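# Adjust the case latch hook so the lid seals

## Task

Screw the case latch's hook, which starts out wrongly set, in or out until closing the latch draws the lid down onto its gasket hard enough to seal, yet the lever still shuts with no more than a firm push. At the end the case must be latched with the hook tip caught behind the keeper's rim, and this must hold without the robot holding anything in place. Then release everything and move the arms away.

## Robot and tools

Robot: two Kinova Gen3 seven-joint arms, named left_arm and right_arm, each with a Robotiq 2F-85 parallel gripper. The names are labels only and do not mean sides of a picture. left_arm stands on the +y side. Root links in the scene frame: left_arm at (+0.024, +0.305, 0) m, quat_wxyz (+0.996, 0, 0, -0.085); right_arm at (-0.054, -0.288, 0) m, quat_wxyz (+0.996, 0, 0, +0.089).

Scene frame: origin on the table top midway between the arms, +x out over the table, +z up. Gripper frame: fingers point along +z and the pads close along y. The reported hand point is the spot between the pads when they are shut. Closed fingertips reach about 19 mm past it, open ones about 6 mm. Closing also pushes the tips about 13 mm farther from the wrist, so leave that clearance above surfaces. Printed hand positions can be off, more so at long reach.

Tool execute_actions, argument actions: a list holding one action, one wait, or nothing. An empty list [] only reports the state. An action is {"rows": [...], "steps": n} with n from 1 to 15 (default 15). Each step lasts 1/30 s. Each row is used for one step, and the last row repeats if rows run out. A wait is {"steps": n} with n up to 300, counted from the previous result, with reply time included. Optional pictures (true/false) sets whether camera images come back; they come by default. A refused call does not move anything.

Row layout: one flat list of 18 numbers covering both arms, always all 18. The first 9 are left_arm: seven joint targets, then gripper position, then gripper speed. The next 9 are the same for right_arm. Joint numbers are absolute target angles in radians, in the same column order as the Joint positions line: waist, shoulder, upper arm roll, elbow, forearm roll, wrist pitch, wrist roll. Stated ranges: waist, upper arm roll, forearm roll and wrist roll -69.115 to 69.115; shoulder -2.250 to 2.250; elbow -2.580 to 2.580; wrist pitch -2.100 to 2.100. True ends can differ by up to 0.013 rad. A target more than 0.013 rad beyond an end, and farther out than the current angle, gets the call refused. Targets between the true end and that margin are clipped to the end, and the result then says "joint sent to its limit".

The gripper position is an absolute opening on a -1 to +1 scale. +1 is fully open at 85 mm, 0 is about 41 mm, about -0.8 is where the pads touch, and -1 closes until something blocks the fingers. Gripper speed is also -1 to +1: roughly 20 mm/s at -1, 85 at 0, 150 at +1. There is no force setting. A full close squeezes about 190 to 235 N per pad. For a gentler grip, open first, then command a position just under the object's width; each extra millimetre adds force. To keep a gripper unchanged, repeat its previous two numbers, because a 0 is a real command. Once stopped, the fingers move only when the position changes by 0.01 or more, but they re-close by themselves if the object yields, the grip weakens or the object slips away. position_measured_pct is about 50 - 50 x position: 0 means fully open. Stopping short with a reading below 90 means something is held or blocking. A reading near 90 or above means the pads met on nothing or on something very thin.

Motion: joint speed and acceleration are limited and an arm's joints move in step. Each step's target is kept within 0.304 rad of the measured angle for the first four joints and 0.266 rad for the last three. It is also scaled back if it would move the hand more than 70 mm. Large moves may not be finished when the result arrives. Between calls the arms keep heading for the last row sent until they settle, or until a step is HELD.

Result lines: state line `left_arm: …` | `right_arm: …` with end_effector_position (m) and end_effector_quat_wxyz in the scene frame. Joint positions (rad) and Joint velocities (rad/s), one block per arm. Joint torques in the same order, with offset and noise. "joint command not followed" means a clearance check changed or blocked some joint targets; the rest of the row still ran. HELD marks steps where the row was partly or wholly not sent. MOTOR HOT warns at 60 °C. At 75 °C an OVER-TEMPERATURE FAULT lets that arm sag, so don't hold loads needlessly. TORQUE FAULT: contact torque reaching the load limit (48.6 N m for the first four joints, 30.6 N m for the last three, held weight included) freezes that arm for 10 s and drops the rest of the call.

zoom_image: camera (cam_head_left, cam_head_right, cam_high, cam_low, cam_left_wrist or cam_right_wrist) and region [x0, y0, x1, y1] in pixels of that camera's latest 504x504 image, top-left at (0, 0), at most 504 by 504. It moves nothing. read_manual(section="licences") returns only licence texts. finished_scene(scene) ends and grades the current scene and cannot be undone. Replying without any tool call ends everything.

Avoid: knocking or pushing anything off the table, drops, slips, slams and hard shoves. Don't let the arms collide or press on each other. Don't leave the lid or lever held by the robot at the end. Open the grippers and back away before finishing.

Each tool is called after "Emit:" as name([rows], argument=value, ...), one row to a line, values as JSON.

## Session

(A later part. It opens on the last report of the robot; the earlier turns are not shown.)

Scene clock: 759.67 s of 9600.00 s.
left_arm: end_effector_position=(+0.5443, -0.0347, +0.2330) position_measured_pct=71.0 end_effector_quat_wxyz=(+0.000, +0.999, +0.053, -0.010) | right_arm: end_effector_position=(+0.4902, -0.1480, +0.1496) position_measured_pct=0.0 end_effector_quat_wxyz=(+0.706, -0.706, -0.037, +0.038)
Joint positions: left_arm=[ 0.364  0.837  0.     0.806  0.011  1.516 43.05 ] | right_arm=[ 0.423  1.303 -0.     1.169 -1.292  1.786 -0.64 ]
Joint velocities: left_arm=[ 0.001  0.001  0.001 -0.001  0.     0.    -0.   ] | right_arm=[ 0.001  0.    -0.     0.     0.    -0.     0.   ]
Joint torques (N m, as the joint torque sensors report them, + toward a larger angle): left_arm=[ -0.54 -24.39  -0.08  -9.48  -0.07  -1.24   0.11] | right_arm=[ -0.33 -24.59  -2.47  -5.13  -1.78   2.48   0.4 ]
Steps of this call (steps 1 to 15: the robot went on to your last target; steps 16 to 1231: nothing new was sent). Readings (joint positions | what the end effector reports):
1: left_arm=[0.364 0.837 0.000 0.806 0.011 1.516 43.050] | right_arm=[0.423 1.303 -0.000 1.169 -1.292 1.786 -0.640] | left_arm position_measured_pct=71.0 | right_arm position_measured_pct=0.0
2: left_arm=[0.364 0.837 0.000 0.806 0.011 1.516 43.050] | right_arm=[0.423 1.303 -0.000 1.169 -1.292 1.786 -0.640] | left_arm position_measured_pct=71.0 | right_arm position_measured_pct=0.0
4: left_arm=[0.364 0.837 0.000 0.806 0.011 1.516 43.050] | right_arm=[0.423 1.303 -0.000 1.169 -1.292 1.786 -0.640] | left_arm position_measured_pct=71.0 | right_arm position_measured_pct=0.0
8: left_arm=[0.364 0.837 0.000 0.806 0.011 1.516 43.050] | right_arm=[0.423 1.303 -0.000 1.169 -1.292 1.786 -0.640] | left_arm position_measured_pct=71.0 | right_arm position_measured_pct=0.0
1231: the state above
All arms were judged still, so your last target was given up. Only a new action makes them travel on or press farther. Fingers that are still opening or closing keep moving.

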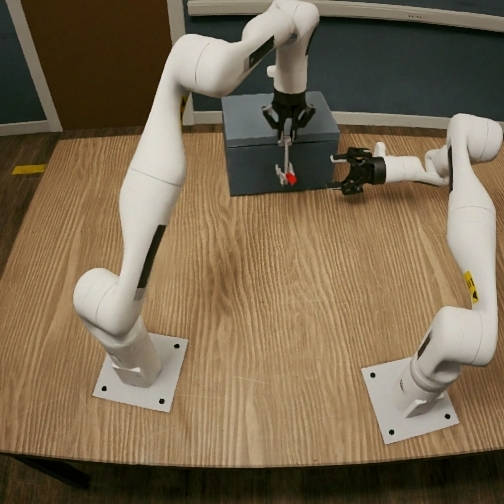

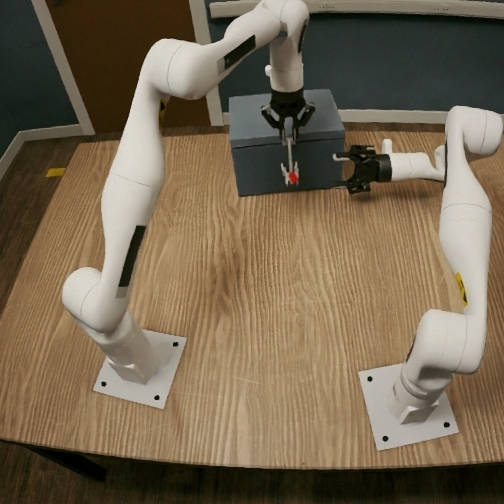

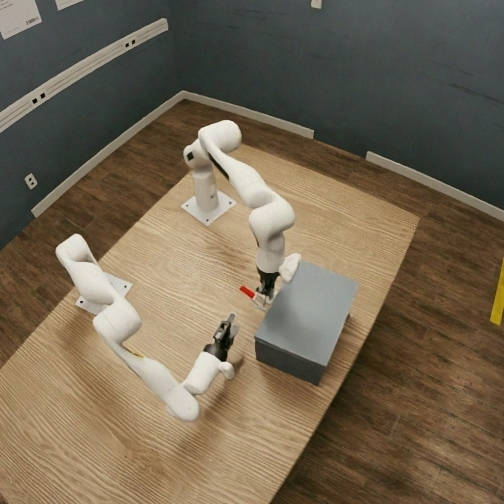

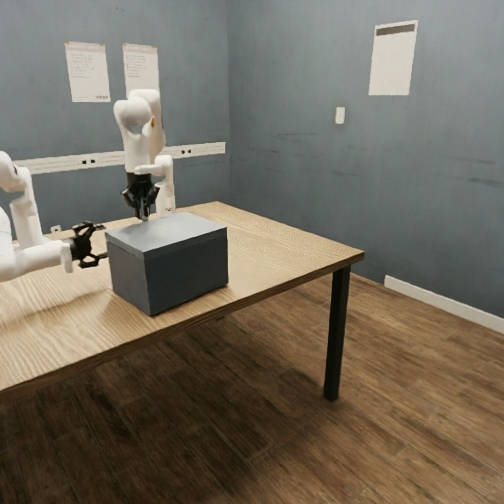

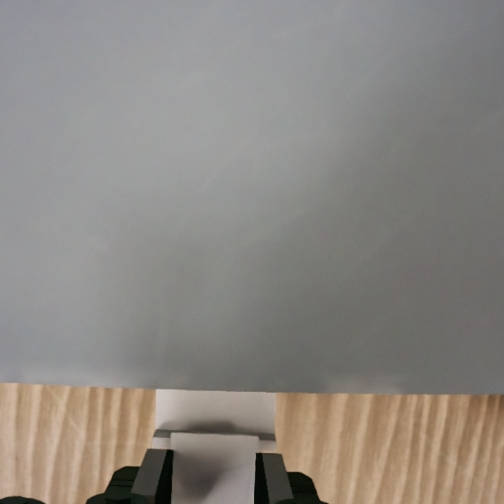

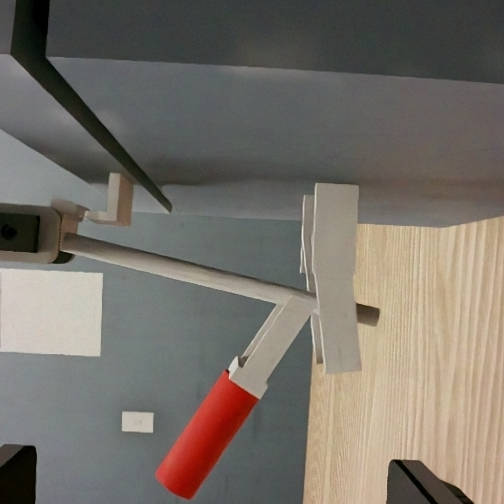

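Emit:
execute_actions([
  {"rows": [[0.3610,0.8429,0,0.7917,0.0104,1.5211,43.048,-0.5,-1,0.423,1.303,0,1.169,-1.292,1.786,-0.640,1,0]], "steps": 15},
])

Emit:
zoom_image(camera="cam_right_wrist", region=[40, 180, 120, 250])

Scene clock: 817.73 s of 9600.00 s.
left_arm: end_effector_position=(+0.5466, -0.0345, +0.2325) position_measured_pct=71.0 end_effector_quat_wxyz=(-0.000, +0.999, +0.053, -0.011) | right_arm: end_effector_position=(+0.4902, -0.1480, +0.1496) position_measured_pct=0.0 end_effector_quat_wxyz=(+0.706, -0.706, -0.037, +0.038)
Joint positions: left_arm=[ 0.362  0.844  0.001  0.793  0.011  1.523 43.048] | right_arm=[ 0.423  1.303 -0.     1.169 -1.292  1.786 -0.64 ]
Joint velocities: left_arm=[ 0.     0.001 -0.001 -0.001 -0.    -0.     0.   ] | right_arm=[-0.001 -0.001  0.     0.     0.    -0.    -0.   ]
Joint torques (N m, as the joint torque sensors report them, + toward a larger angle): left_arm=[ -0.83 -25.37  -0.15 -10.08  -0.2   -1.11   0.18] | right_arm=[ -0.14 -24.58  -2.26  -5.15  -1.98   2.22   0.18]
Steps of this call (steps 1 to 1727: nothing new was sent; steps 1728 to 1742: all 15 steps of this action). Readings (joint positions | what the end effector reports):
1728: left_arm=[0.364 0.837 0.001 0.805 0.011 1.517 43.050] | right_arm=[0.423 1.303 -0.000 1.169 -1.292 1.786 -0.640] | left_arm position_measured_pct=71.0 | right_arm position_measured_pct=0.0
1729: left_arm=[0.363 0.839 0.001 0.801 0.011 1.518 43.049] | right_arm=[0.423 1.303 -0.000 1.169 -1.292 1.786 -0.640] | left_arm position_measured_pct=71.0 | right_arm position_measured_pct=0.0
1731: left_arm=[0.362 0.842 0.001 0.797 0.011 1.521 43.049] | right_arm=[0.423 1.303 -0.000 1.169 -1.292 1.786 -0.640] | left_arm position_measured_pct=71.0 | right_arm position_measured_pct=0.0
1735: left_arm=[0.362 0.843 0.001 0.794 0.011 1.523 43.048] | right_arm=[0.423 1.303 -0.000 1.169 -1.292 1.786 -0.640] | left_arm position_measured_pct=71.0 | right_arm position_measured_pct=0.0
1742: the state above

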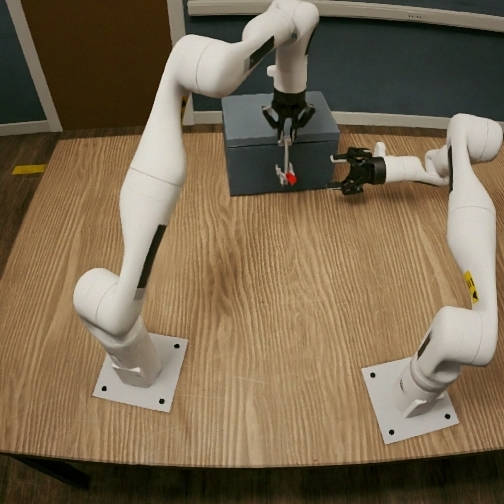

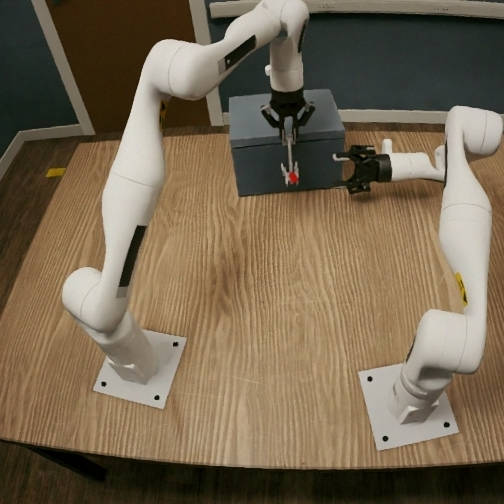

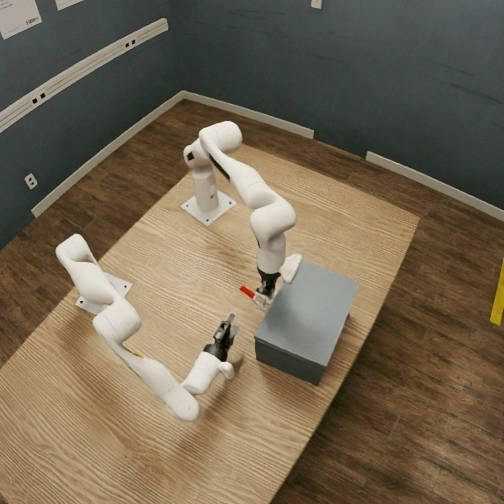

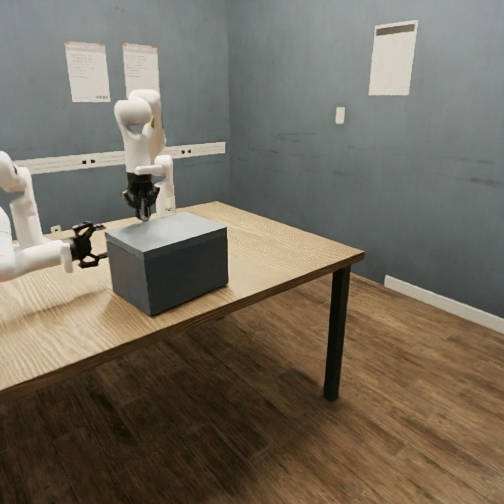

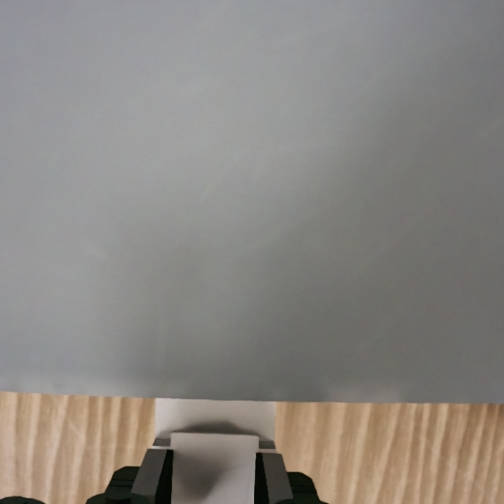

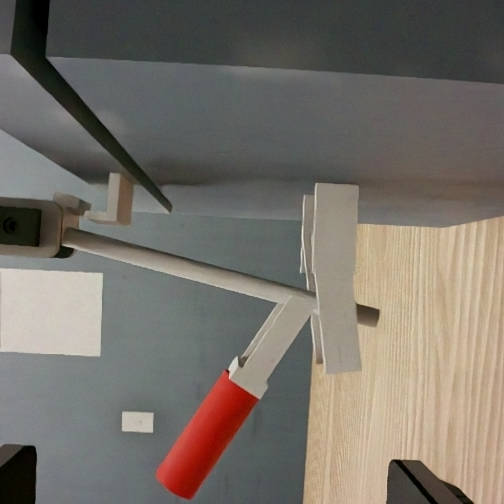

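Region (40, 180, 120, 250) of cam_right_wrist's 504x504 image, scaled by 6.300; it fills the top 441 rows of this view, and the rest is white.

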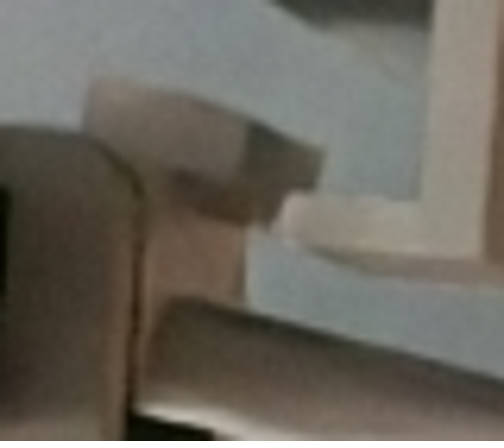

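Emit:
execute_actions([
  {"rows": [[0.3610,0.8434,0,0.7972,0.0104,1.5152,43.048,-0.5,-1,0.423,1.303,0,1.169,-1.292,1.786,-0.640,1,0],[0.3610,0.8438,0,0.8026,0.0104,1.5093,43.048,-0.5,-1,0.423,1.303,0,1.169,-1.292,1.786,-0.640,1,0],[0.3610,0.8443,0,0.8080,0.0104,1.5033,43.048,-0.5,-1,0.423,1.303,0,1.169,-1.292,1.786,-0.640,1,0],[0.3610,0.8448,0,0.8135,0.0104,1.4974,43.048,-0.5,-1,0.423,1.303,0,1.169,-1.292,1.786,-0.640,1,0]], "steps": 15},
])

Emit:
zoom_image(camera="cam_right_wrist", region=[40, 180, 120, 250])

Scene clock: 827.03 s of 9600.00 s.
left_arm: end_effector_position=(+0.5473, -0.0344, +0.2270) position_measured_pct=71.0 end_effector_quat_wxyz=(+0.001, +0.999, +0.053, -0.009) | right_arm: end_effector_position=(+0.4902, -0.1480, +0.1496) position_measured_pct=0.0 end_effector_quat_wxyz=(+0.706, -0.706, -0.037, +0.038)
Joint positions: left_arm=[ 0.361  0.842  0.     0.813  0.011  1.5   43.048] | right_arm=[ 0.423  1.303 -0.     1.169 -1.292  1.786 -0.64 ]
Joint velocities: left_arm=[-0.     0.    -0.001  0.003  0.    -0.002 -0.001] | right_arm=[ 0.001  0.    -0.     0.     0.    -0.001 -0.   ]
Joint torques (N m, as the joint torque sensors report them, + toward a larger angle): left_arm=[ -0.15 -22.46   0.11  -8.47   0.16  -1.69   0.06] | right_arm=[  0.12 -24.09  -2.28  -4.94  -1.86   2.34   0.25]
Steps of this call (steps 1 to 15: the robot went on to your last target; steps 16 to 264: nothing new was sent; steps 265 to 279: all 15 steps of this action). Readings (joint positions | what the end effector reports):
265: left_arm=[0.361 0.844 0.001 0.794 0.011 1.522 43.048] | right_arm=[0.423 1.303 -0.000 1.169 -1.292 1.786 -0.640] | left_arm position_measured_pct=71.0 | right_arm position_measured_pct=0.0
266: left_arm=[0.361 0.843 0.000 0.795 0.011 1.520 43.048] | right_arm=[0.423 1.303 -0.000 1.169 -1.292 1.786 -0.640] | left_arm position_measured_pct=71.0 | right_arm position_measured_pct=0.0
268: left_arm=[0.361 0.843 0.000 0.801 0.011 1.513 43.048] | right_arm=[0.423 1.303 -0.000 1.169 -1.292 1.786 -0.640] | left_arm position_measured_pct=71.0 | right_arm position_measured_pct=0.0
272: left_arm=[0.361 0.844 0.000 0.811 0.011 1.502 43.048] | right_arm=[0.423 1.303 -0.000 1.169 -1.292 1.786 -0.640] | left_arm position_measured_pct=71.0 | right_arm position_measured_pct=0.0
279: the state above

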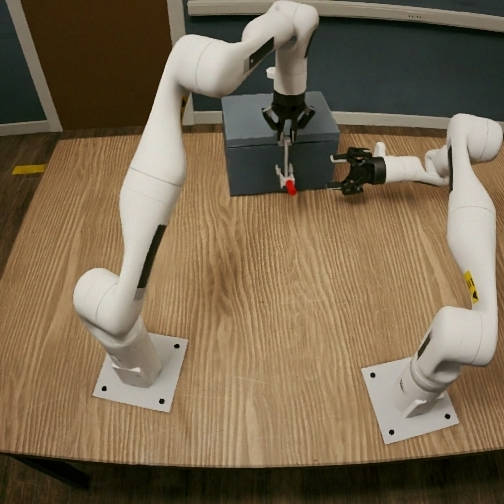

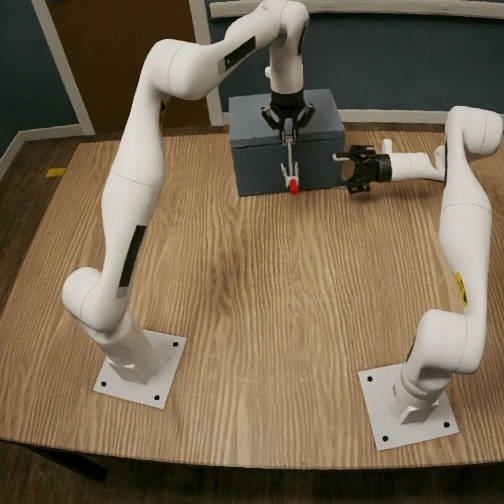

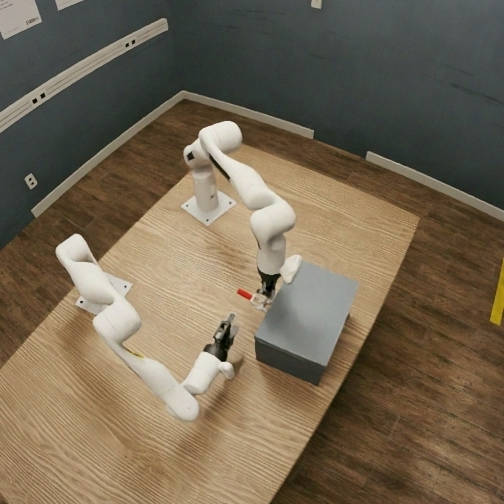

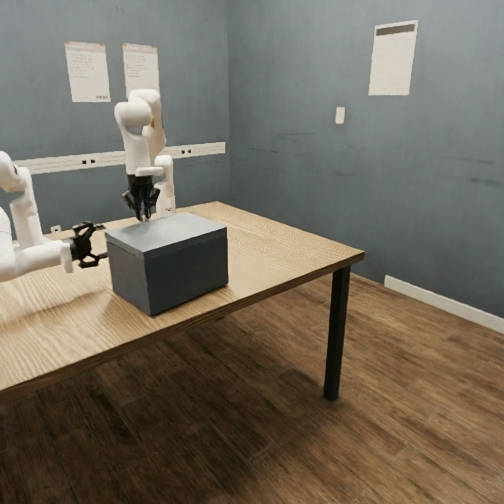

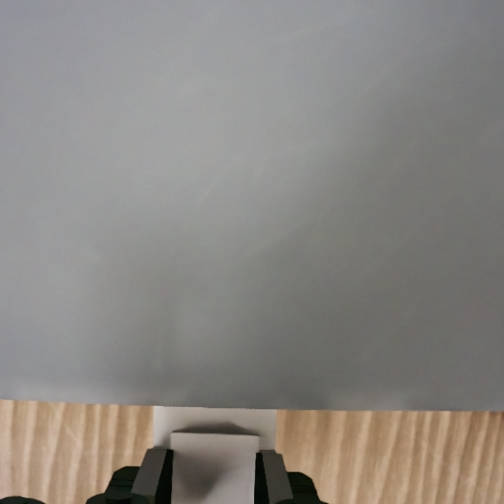

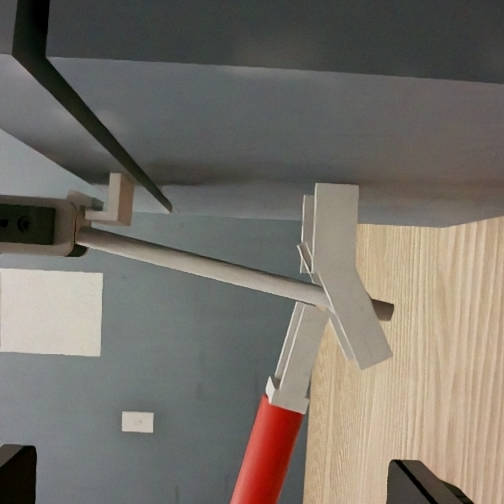

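Region (40, 180, 120, 250) of cam_right_wrist's 504x504 image, scaled by 6.300; it fills the top 441 rows of this view, and the rest is white.

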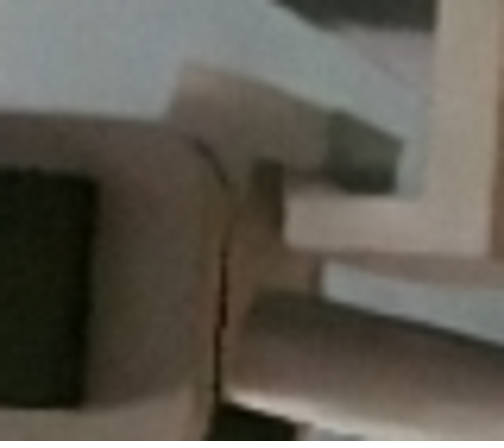

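Emit:
execute_actions([
  {"rows": [[0.3610,0.8454,0,0.8203,0.0104,1.4900,43.048,-0.5,-1,0.423,1.303,0,1.169,-1.292,1.786,-0.640,1,0]], "steps": 15},
])

Emit:
zoom_image(camera="cam_right_wrist", region=[40, 180, 120, 250])

Scene clock: 840.17 s of 9600.00 s.
left_arm: end_effector_position=(+0.5480, -0.0342, +0.2239) position_measured_pct=71.0 end_effector_quat_wxyz=(+0.001, +0.999, +0.054, -0.008) | right_arm: end_effector_position=(+0.4902, -0.1480, +0.1496) position_measured_pct=0.0 end_effector_quat_wxyz=(+0.706, -0.706, -0.037, +0.038)
Joint positions: left_arm=[ 0.361  0.844 -0.     0.82   0.01   1.49  43.048] | right_arm=[ 0.423  1.303 -0.     1.169 -1.292  1.786 -0.64 ]
Joint velocities: left_arm=[-0.     0.    -0.001  0.     0.    -0.001  0.   ] | right_arm=[ 0.     0.001 -0.     0.     0.001  0.001  0.   ]
Joint torques (N m, as the joint torque sensors report them, + toward a larger angle): left_arm=[  0.34 -23.61   0.3   -8.42   0.4   -0.63   0.12] | right_arm=[ -0.33 -24.18  -2.54  -4.87  -1.96   2.28   0.29]
Steps of this call (steps 1 to 15: the robot went on to your last target; steps 16 to 379: nothing new was sent; steps 380 to 394: all 15 steps of this action). Readings (joint positions | what the end effector reports):
380: left_arm=[0.361 0.842 0.000 0.814 0.011 1.499 43.048] | right_arm=[0.423 1.303 -0.000 1.169 -1.292 1.786 -0.640] | left_arm position_measured_pct=71.0 | right_arm position_measured_pct=0.0
381: left_arm=[0.361 0.842 0.000 0.815 0.011 1.497 43.048] | right_arm=[0.423 1.303 -0.000 1.169 -1.292 1.786 -0.640] | left_arm position_measured_pct=71.0 | right_arm position_measured_pct=0.0
383: left_arm=[0.361 0.841 0.000 0.817 0.010 1.494 43.048] | right_arm=[0.423 1.303 -0.000 1.169 -1.292 1.786 -0.640] | left_arm position_measured_pct=71.0 | right_arm position_measured_pct=0.0
387: left_arm=[0.361 0.844 0.000 0.820 0.010 1.491 43.048] | right_arm=[0.423 1.303 -0.000 1.169 -1.292 1.786 -0.640] | left_arm position_measured_pct=71.0 | right_arm position_measured_pct=0.0
394: the state above

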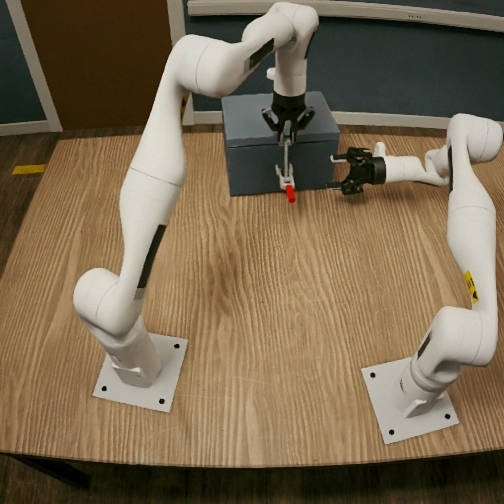

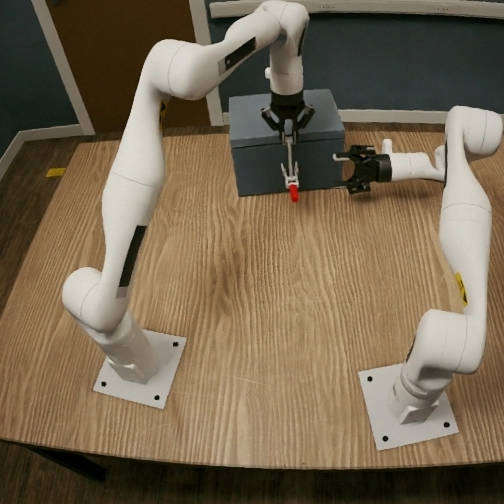

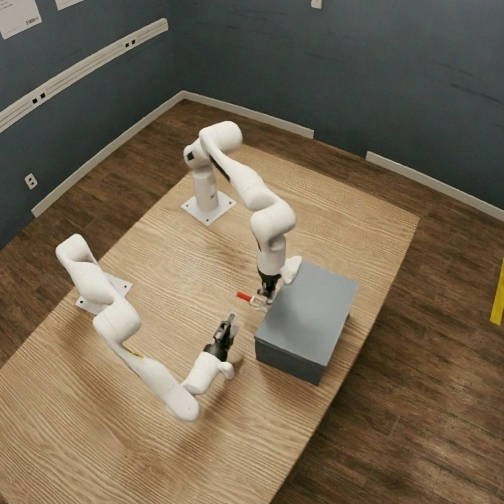

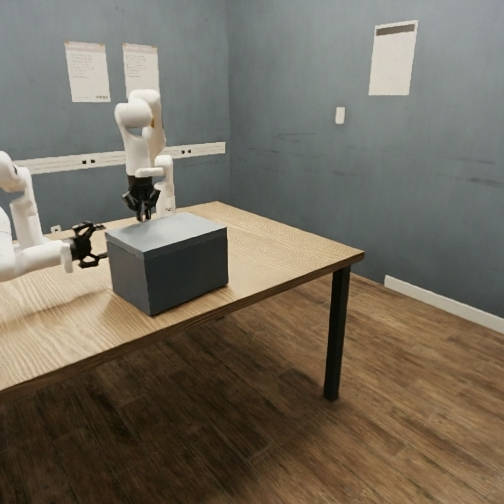

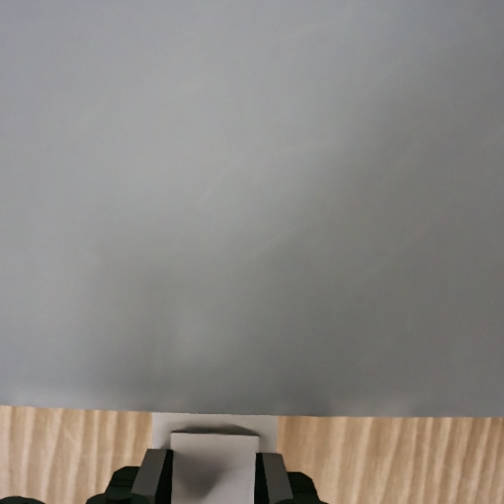

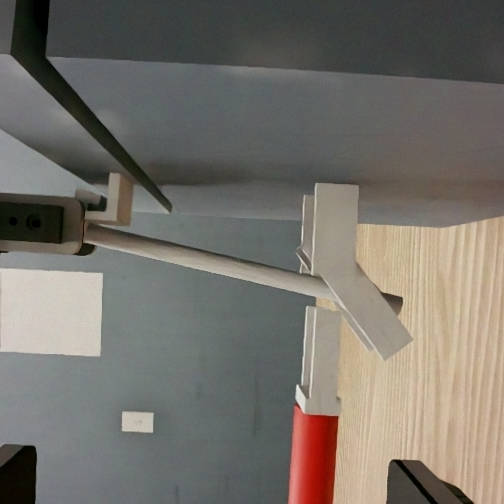

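Region (40, 180, 120, 250) of cam_right_wrist's 504x504 image, scaled by 6.300; it fills the top 441 rows of this view, and the rest is white.

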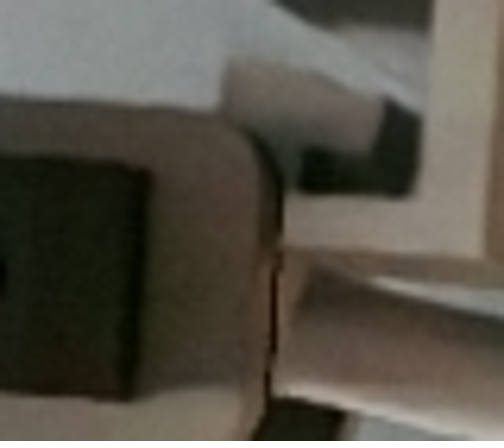

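Emit:
execute_actions([
  {"rows": [[0.3610,0.8454,0,0.8160,0.0104,1.4947,43.048,-0.1,0,0.423,1.303,0,1.169,-1.292,1.786,-0.640,1,0],[0.3610,0.8454,0,0.8160,0.0104,1.4947,43.048,-0.1,0,0.423,1.303,0,1.169,-1.292,1.786,-0.640,1,0],[0.3610,0.8454,0,0.8160,0.0104,1.4947,43.048,-0.1,0,0.423,1.303,0,1.169,-1.292,1.786,-0.640,1,0],[0.3610,0.8454,0,0.8160,0.0104,1.4947,43.048,-0.1,0,0.423,1.303,0,1.169,-1.292,1.786,-0.640,1,0],[0.3610,0.8454,0,0.8160,0.0104,1.4947,43.048,-0.1,0,0.423,1.303,0,1.169,-1.292,1.786,-0.640,1,0],[0.3610,0.8454,0,0.8160,0.0104,1.4947,43.048,-0.1,0,0.423,1.303,0,1.169,-1.292,1.786,-0.640,1,0],[0.3610,0.8454,0,0.8160,0.0104,1.4947,43.048,-0.1,0,0.423,1.303,0,1.169,-1.292,1.786,-0.640,1,0],[0.3610,0.8390,0,0.7400,0.0104,1.5770,43.048,-0.1,0,0.423,1.303,0,1.169,-1.292,1.786,-0.640,1,0]], "steps": 15},
])

Emit:
zoom_image(camera="cam_right_wrist", region=[40, 160, 200, 270])

Scene clock: 900.67 s of 9600.00 s.
left_arm: end_effector_position=(+0.5474, -0.0341, +0.2504) position_measured_pct=54.8 end_effector_quat_wxyz=(+0.000, +0.999, +0.053, -0.009) | right_arm: end_effector_position=(+0.4902, -0.1480, +0.1496) position_measured_pct=0.0 end_effector_quat_wxyz=(+0.706, -0.706, -0.037, +0.038)
Joint positions: left_arm=[ 0.361  0.839  0.     0.746  0.01   1.571 43.048] | right_arm=[ 0.423  1.303 -0.     1.169 -1.292  1.786 -0.64 ]
Joint velocities: left_arm=[ 0.    -0.02  -0.    -0.099  0.     0.109 -0.   ] | right_arm=[ 0.002  0.001  0.    -0.    -0.001  0.    -0.   ]
Joint torques (N m, as the joint torque sensors report them, + toward a larger angle): left_arm=[ -0.47 -22.18   0.37  -7.49   0.31  -0.19   0.07] | right_arm=[ -0.15 -24.45  -2.41  -5.08  -1.85   2.16   0.28]
Steps of this call (steps 1 to 15: the robot went on to your last target; steps 16 to 1800: nothing new was sent; steps 1801 to 1815: all 15 steps of this action). Readings (joint positions | what the end effector reports):
1801: left_arm=[0.361 0.844 -0.000 0.819 0.010 1.491 43.048] | right_arm=[0.423 1.303 -0.000 1.169 -1.292 1.786 -0.640] | left_arm position_measured_pct=71.0 | right_arm position_measured_pct=0.0
1802: left_arm=[0.361 0.845 0.000 0.819 0.011 1.492 43.048] | right_arm=[0.423 1.303 -0.000 1.169 -1.292 1.786 -0.640] | left_arm position_measured_pct=71.0 | right_arm position_measured_pct=0.0
1804: left_arm=[0.361 0.845 0.000 0.818 0.010 1.494 43.048] | right_arm=[0.423 1.303 -0.000 1.169 -1.292 1.786 -0.640] | left_arm position_measured_pct=66.3 | right_arm position_measured_pct=0.0
1808: left_arm=[0.361 0.845 -0.000 0.815 0.010 1.495 43.048] | right_arm=[0.423 1.303 -0.000 1.169 -1.292 1.786 -0.640] | left_arm position_measured_pct=56.7 | right_arm position_measured_pct=0.0
1815: the state above

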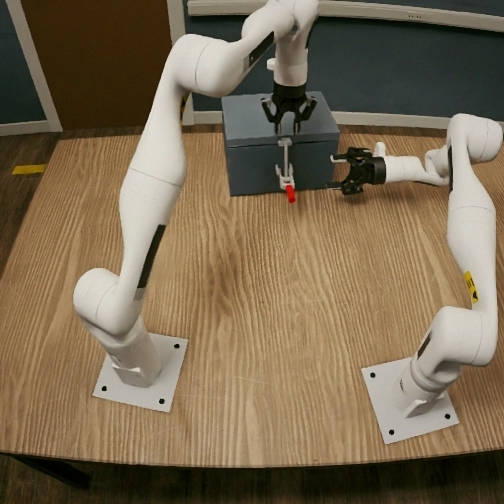

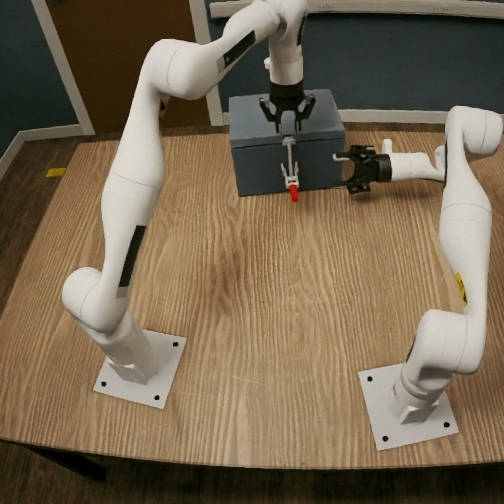

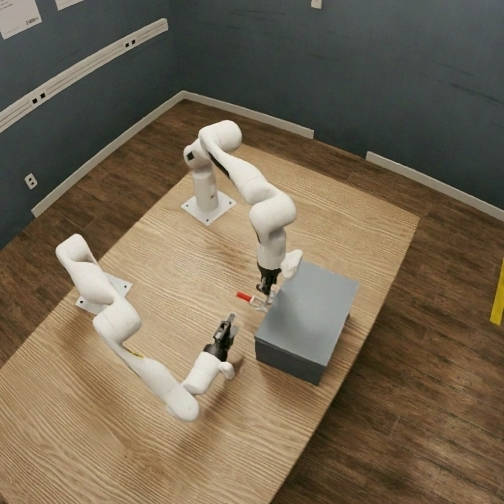

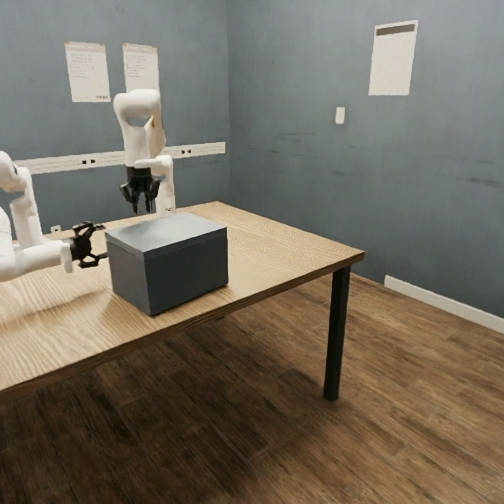

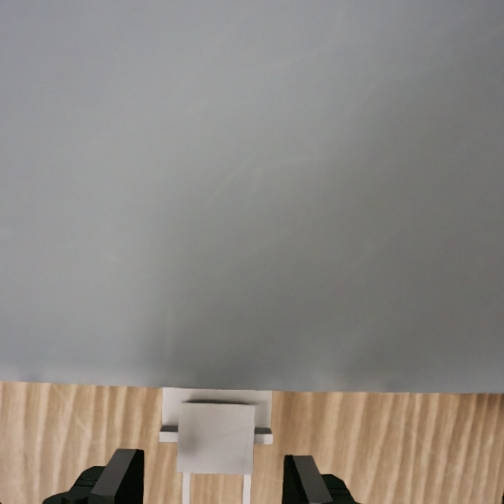

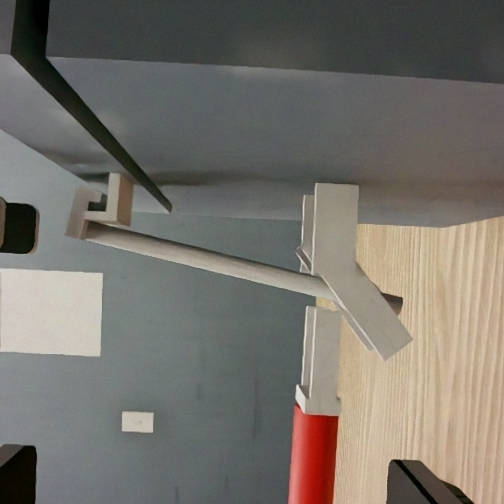

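Region (40, 160, 200, 270) of cam_right_wrist's 504x504 image, scaled by 3.150; it fills the top 346 rows of this view, and the rest is white.

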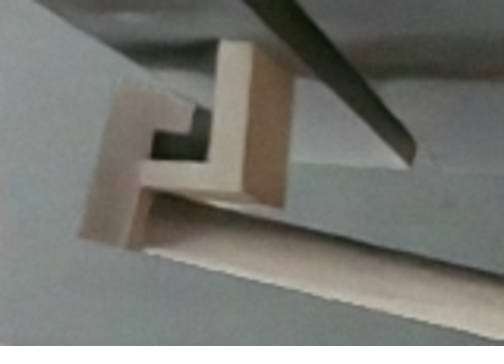

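Emit:
execute_actions([
  {"rows": [[0.4744,0.6152,0,1.1750,0,1.3514,43.1614,-0.1,0,0.423,1.303,0,1.169,-1.292,1.786,-0.640,1,0]], "steps": 15},
], pictures=false)

Emit:
execute_actions([
  {"rows": [[0.4744,0.6797,0,1.3254,0,1.1366,43.1614,-0.64,0,0.423,1.303,0,1.169,-1.292,1.786,-0.640,1,0]], "steps": 15},
], pictures=false)

Emit:
execute_actions([
  {"steps": 15},
])

Scene clock: 961.17 s of 9600.00 s.
left_arm: end_effector_position=(+0.4609, -0.0495, +0.2542) position_measured_pct=54.8 end_effector_quat_wxyz=(+0.006, +0.999, +0.053, +0.006) | right_arm: end_effector_position=(+0.4902, -0.1480, +0.1496) position_measured_pct=0.0 end_effector_quat_wxyz=(+0.706, -0.706, -0.037, +0.038)
Joint positions: left_arm=[ 0.468  0.63   0.001  1.131  0.001  1.363 43.156] | right_arm=[ 0.423  1.303 -0.     1.169 -1.292  1.786 -0.64 ]
Joint velocities: left_arm=[ 0.092 -0.174 -0.001  0.593 -0.01  -0.188  0.096] | right_arm=[-0.     0.001  0.     0.     0.001 -0.     0.   ]
Joint torques (N m, as the joint torque sensors report them, + toward a larger angle): left_arm=[ -1.58 -20.33  -0.43  -9.5   -0.15  -0.84  -0.1 ] | right_arm=[ -0.08 -24.09  -2.09  -4.82  -2.03   2.42   0.36]
Steps of this call (steps 1 to 15: the robot went on to your last target; steps 16 to 1800: nothing new was sent; steps 1801 to 1815: all 15 steps of this action). Readings (joint positions | what the end effector reports):
1801: left_arm=[0.362 0.838 -0.000 0.741 0.010 1.576 43.048] | right_arm=[0.423 1.303 -0.000 1.169 -1.292 1.786 -0.640] | left_arm position_measured_pct=54.8 | right_arm position_measured_pct=0.0
1802: left_arm=[0.364 0.833 -0.001 0.747 0.010 1.572 43.050] | right_arm=[0.423 1.303 -0.000 1.169 -1.292 1.786 -0.640] | left_arm position_measured_pct=54.8 | right_arm position_measured_pct=0.0
1804: left_arm=[0.375 0.811 -0.001 0.775 0.009 1.553 43.060] | right_arm=[0.423 1.303 -0.000 1.169 -1.292 1.786 -0.640] | left_arm position_measured_pct=54.8 | right_arm position_measured_pct=0.0
1808: left_arm=[0.418 0.725 -0.001 0.897 0.005 1.467 43.103] | right_arm=[0.423 1.303 -0.000 1.169 -1.292 1.786 -0.640] | left_arm position_measured_pct=54.8 | right_arm position_measured_pct=0.0
1815: the state above

Scene clock: 961.67 s of 9600.00 s.
left_arm: end_effector_position=(+0.4491, -0.0445, +0.1688) position_measured_pct=81.7 end_effector_quat_wxyz=(+0.000, +0.999, +0.053, +0.000) | right_arm: end_effector_position=(+0.4902, -0.1480, +0.1496) position_measured_pct=0.0 end_effector_quat_wxyz=(+0.706, -0.706, -0.037, +0.038)
Joint positions: left_arm=[ 0.474  0.679  0.     1.325  0.     1.137 43.161] | right_arm=[ 0.423  1.303 -0.     1.169 -1.292  1.786 -0.64 ]
Joint velocities: left_arm=[ 0.002  0.005  0.     0.01   0.    -0.012 -0.001] | right_arm=[-0.001 -0.001 -0.001 -0.     0.     0.     0.   ]
Joint torques (N m, as the joint torque sensors report them, + toward a larger angle): left_arm=[ -0.66 -21.79   0.39  -8.46   0.2   -0.08   0.08] | right_arm=[  0.05 -24.14  -2.04  -4.89  -1.9    2.47   0.15]
Steps of this call (steps 1 to 15: all 15 steps of this action). Readings (joint positions | what the end effector reports):
1: left_arm=[0.470 0.625 0.001 1.150 0.001 1.357 43.159] | right_arm=[0.423 1.303 -0.000 1.169 -1.292 1.786 -0.640] | left_arm position_measured_pct=54.8 | right_arm position_measured_pct=0.0
2: left_arm=[0.471 0.624 0.001 1.171 0.001 1.347 43.160] | right_arm=[0.423 1.303 -0.000 1.169 -1.292 1.786 -0.640] | left_arm position_measured_pct=55.6 | right_arm position_measured_pct=0.0
4: left_arm=[0.472 0.632 0.000 1.217 0.000 1.305 43.161] | right_arm=[0.423 1.303 -0.000 1.169 -1.292 1.786 -0.640] | left_arm position_measured_pct=59.5 | right_arm position_measured_pct=0.0
8: left_arm=[0.474 0.669 0.000 1.297 0.000 1.178 43.161] | right_arm=[0.423 1.303 -0.000 1.169 -1.292 1.786 -0.640] | left_arm position_measured_pct=71.0 | right_arm position_measured_pct=0.0
15: the state above

Scene clock: 962.17 s of 9600.00 s.
left_arm: end_effector_position=(+0.4490, -0.0445, +0.1685) position_measured_pct=82.1 end_effector_quat_wxyz=(-0.000, +0.999, +0.053, -0.000) | right_arm: end_effector_position=(+0.4902, -0.1480, +0.1496) position_measured_pct=0.0 end_effector_quat_wxyz=(+0.706, -0.706, -0.037, +0.038)
Joint positions: left_arm=[ 0.474  0.68   0.     1.325  0.     1.137 43.161] | right_arm=[ 0.423  1.303 -0.     1.169 -1.292  1.786 -0.64 ]
Joint velocities: left_arm=[-0.001 -0.001 -0.     0.     0.    -0.     0.   ] | right_arm=[-0.003  0.001  0.     0.     0.    -0.     0.   ]
Joint torques (N m, as the joint torque sensors report them, + toward a larger angle): left_arm=[ -0.61 -21.2    0.39  -8.4    0.34  -0.29   0.28] | right_arm=[ -0.26 -24.52  -2.38  -4.91  -1.87   2.43   0.3 ]
Steps of this call (steps 1 to 15: the robot went on to your last target). Readings (joint positions | what the end effector reports):
1: left_arm=[0.474 0.680 0.000 1.325 0.000 1.137 43.161] | right_arm=[0.423 1.303 -0.000 1.169 -1.292 1.786 -0.640] | left_arm position_measured_pct=81.7 | right_arm position_measured_pct=0.0
2: left_arm=[0.474 0.680 0.000 1.325 0.000 1.137 43.161] | right_arm=[0.423 1.303 -0.000 1.169 -1.292 1.786 -0.640] | left_arm position_measured_pct=81.7 | right_arm position_measured_pct=0.0
4: left_arm=[0.474 0.680 0.000 1.325 0.000 1.137 43.161] | right_arm=[0.423 1.303 -0.000 1.169 -1.292 1.786 -0.640] | left_arm position_measured_pct=82.1 | right_arm position_measured_pct=0.0
8: left_arm=[0.474 0.680 0.000 1.325 0.000 1.137 43.161] | right_arm=[0.423 1.303 -0.000 1.169 -1.292 1.786 -0.640] | left_arm position_measured_pct=82.1 | right_arm position_measured_pct=0.0
15: the state above
All arms were judged still, so your last target was given up. Only a new action makes them travel on or press farther. Fingers that are still opening or closing keep moving.

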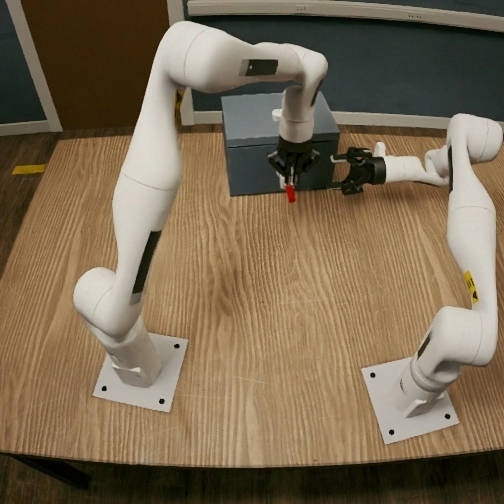

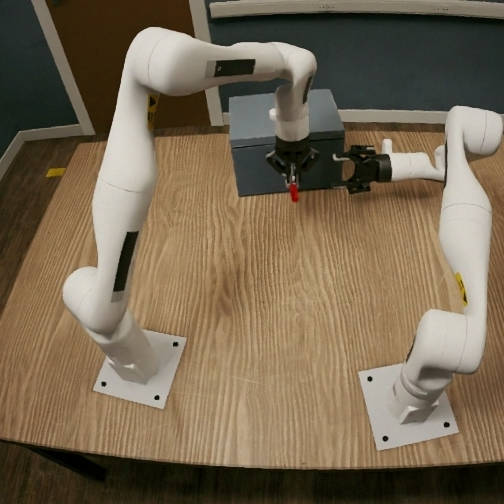

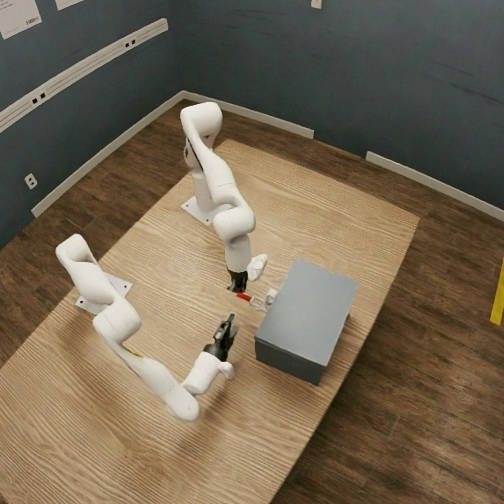

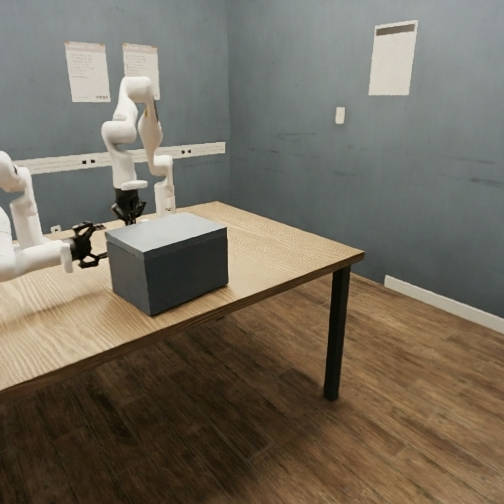

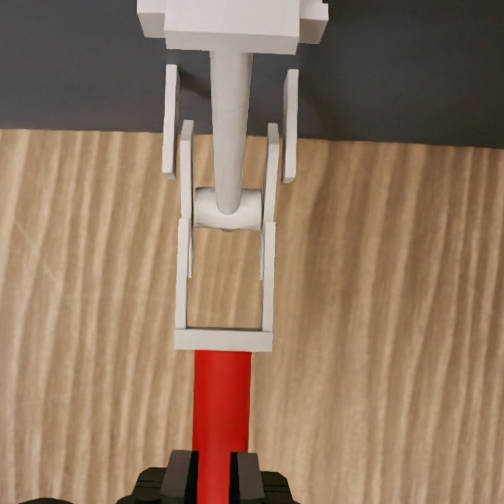

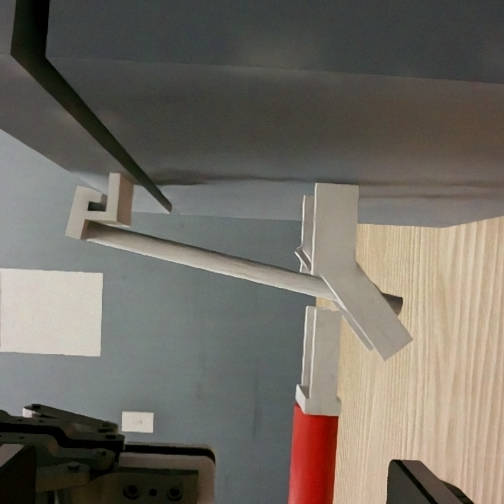

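Emit:
execute_actions([
  {"rows": [[0.4744,0.6969,0,1.3470,0,1.0978,43.1614,-0.64,0,0.423,1.303,0,1.169,-1.292,1.786,-0.640,1,0],[0.4744,0.6969,0,1.3470,0,1.0978,43.1614,-0.64,0,0.423,1.303,0,1.169,-1.292,1.786,-0.640,1,0],[0.4744,0.6969,0,1.3470,0,1.0978,43.1614,-0.64,0,0.423,1.303,0,1.169,-1.292,1.786,-0.640,1,0],[0.4744,0.7060,0,1.3580,0,1.0777,43.1614,-0.64,0,0.423,1.303,0,1.169,-1.292,1.786,-0.640,1,0],[0.4744,0.7060,0,1.3580,0,1.0777,43.1614,-0.64,0,0.423,1.303,0,1.169,-1.292,1.786,-0.640,1,0],[0.4744,0.7141,0,1.3685,0,1.0590,43.1614,-0.64,0,0.423,1.303,0,1.169,-1.292,1.786,-0.640,1,0]], "steps": 15},
])

Scene clock: 1004.47 s of 9600.00 s.
left_arm: end_effector_position=(+0.4490, -0.0446, +0.1379) position_measured_pct=82.1 end_effector_quat_wxyz=(+0.000, +0.999, +0.053, +0.000) | right_arm: end_effector_position=(+0.4902, -0.1480, +0.1496) position_measured_pct=0.0 end_effector_quat_wxyz=(+0.706, -0.706, -0.037, +0.038)
Joint positions: left_arm=[ 0.474  0.714 -0.     1.368  0.     1.06  43.161] | right_arm=[ 0.423  1.303 -0.     1.169 -1.292  1.786 -0.64 ]
Joint velocities: left_arm=[ 0.001  0.006 -0.001  0.005 -0.    -0.009  0.   ] | right_arm=[ 0.    -0.001 -0.     0.    -0.    -0.     0.   ]
Joint torques (N m, as the joint torque sensors report them, + toward a larger angle): left_arm=[ -0.55 -21.25   0.52  -7.55   0.15  -0.36   0.03] | right_arm=[ -0.21 -24.6   -2.37  -4.91  -1.87   2.27   0.45]
Steps of this call (steps 1 to 1254: nothing new was sent; steps 1255 to 1269: all 15 steps of this action). Readings (joint positions | what the end effector reports):
1255: left_arm=[0.474 0.681 0.000 1.326 -0.000 1.135 43.161] | right_arm=[0.423 1.303 -0.000 1.169 -1.292 1.786 -0.640] | left_arm position_measured_pct=82.1 | right_arm position_measured_pct=0.0
1256: left_arm=[0.474 0.684 0.000 1.330 -0.000 1.127 43.161] | right_arm=[0.423 1.303 -0.000 1.169 -1.292 1.786 -0.640] | left_arm position_measured_pct=82.1 | right_arm position_measured_pct=0.0
1258: left_arm=[0.474 0.692 0.000 1.340 0.000 1.110 43.161] | right_arm=[0.423 1.303 -0.000 1.169 -1.292 1.786 -0.640] | left_arm position_measured_pct=82.1 | right_arm position_measured_pct=0.0
1262: left_arm=[0.474 0.707 -0.000 1.360 0.000 1.075 43.161] | right_arm=[0.423 1.303 -0.000 1.169 -1.292 1.786 -0.640] | left_arm position_measured_pct=82.1 | right_arm position_measured_pct=0.0
1269: the state above

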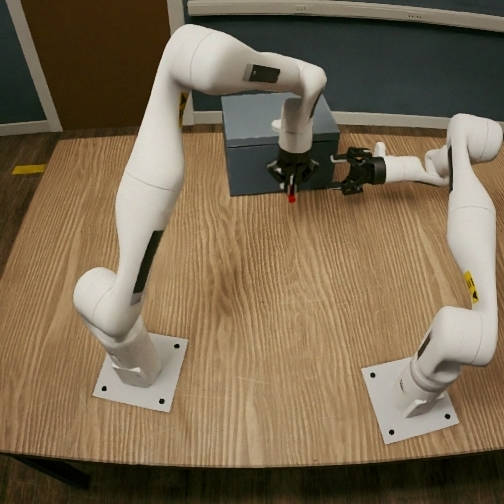

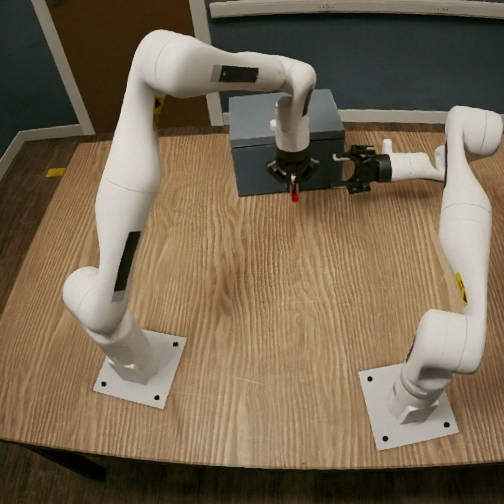

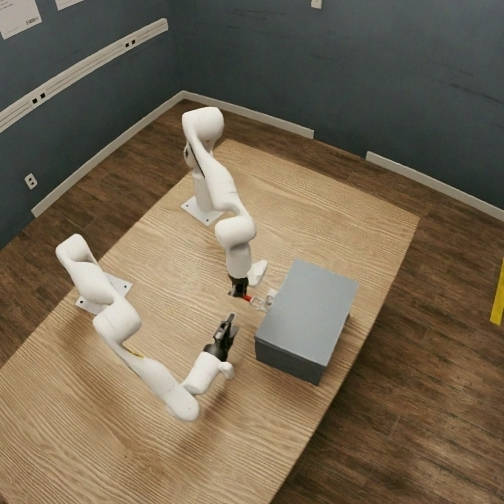

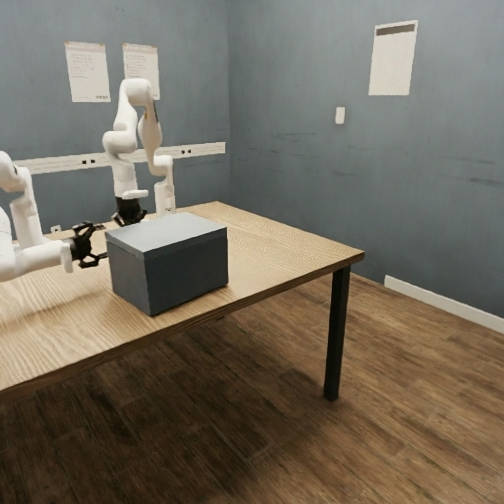

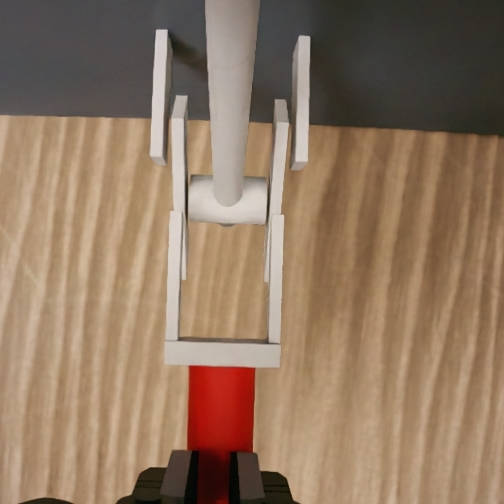

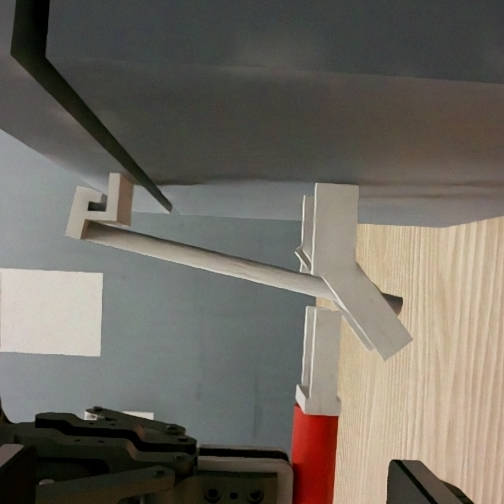

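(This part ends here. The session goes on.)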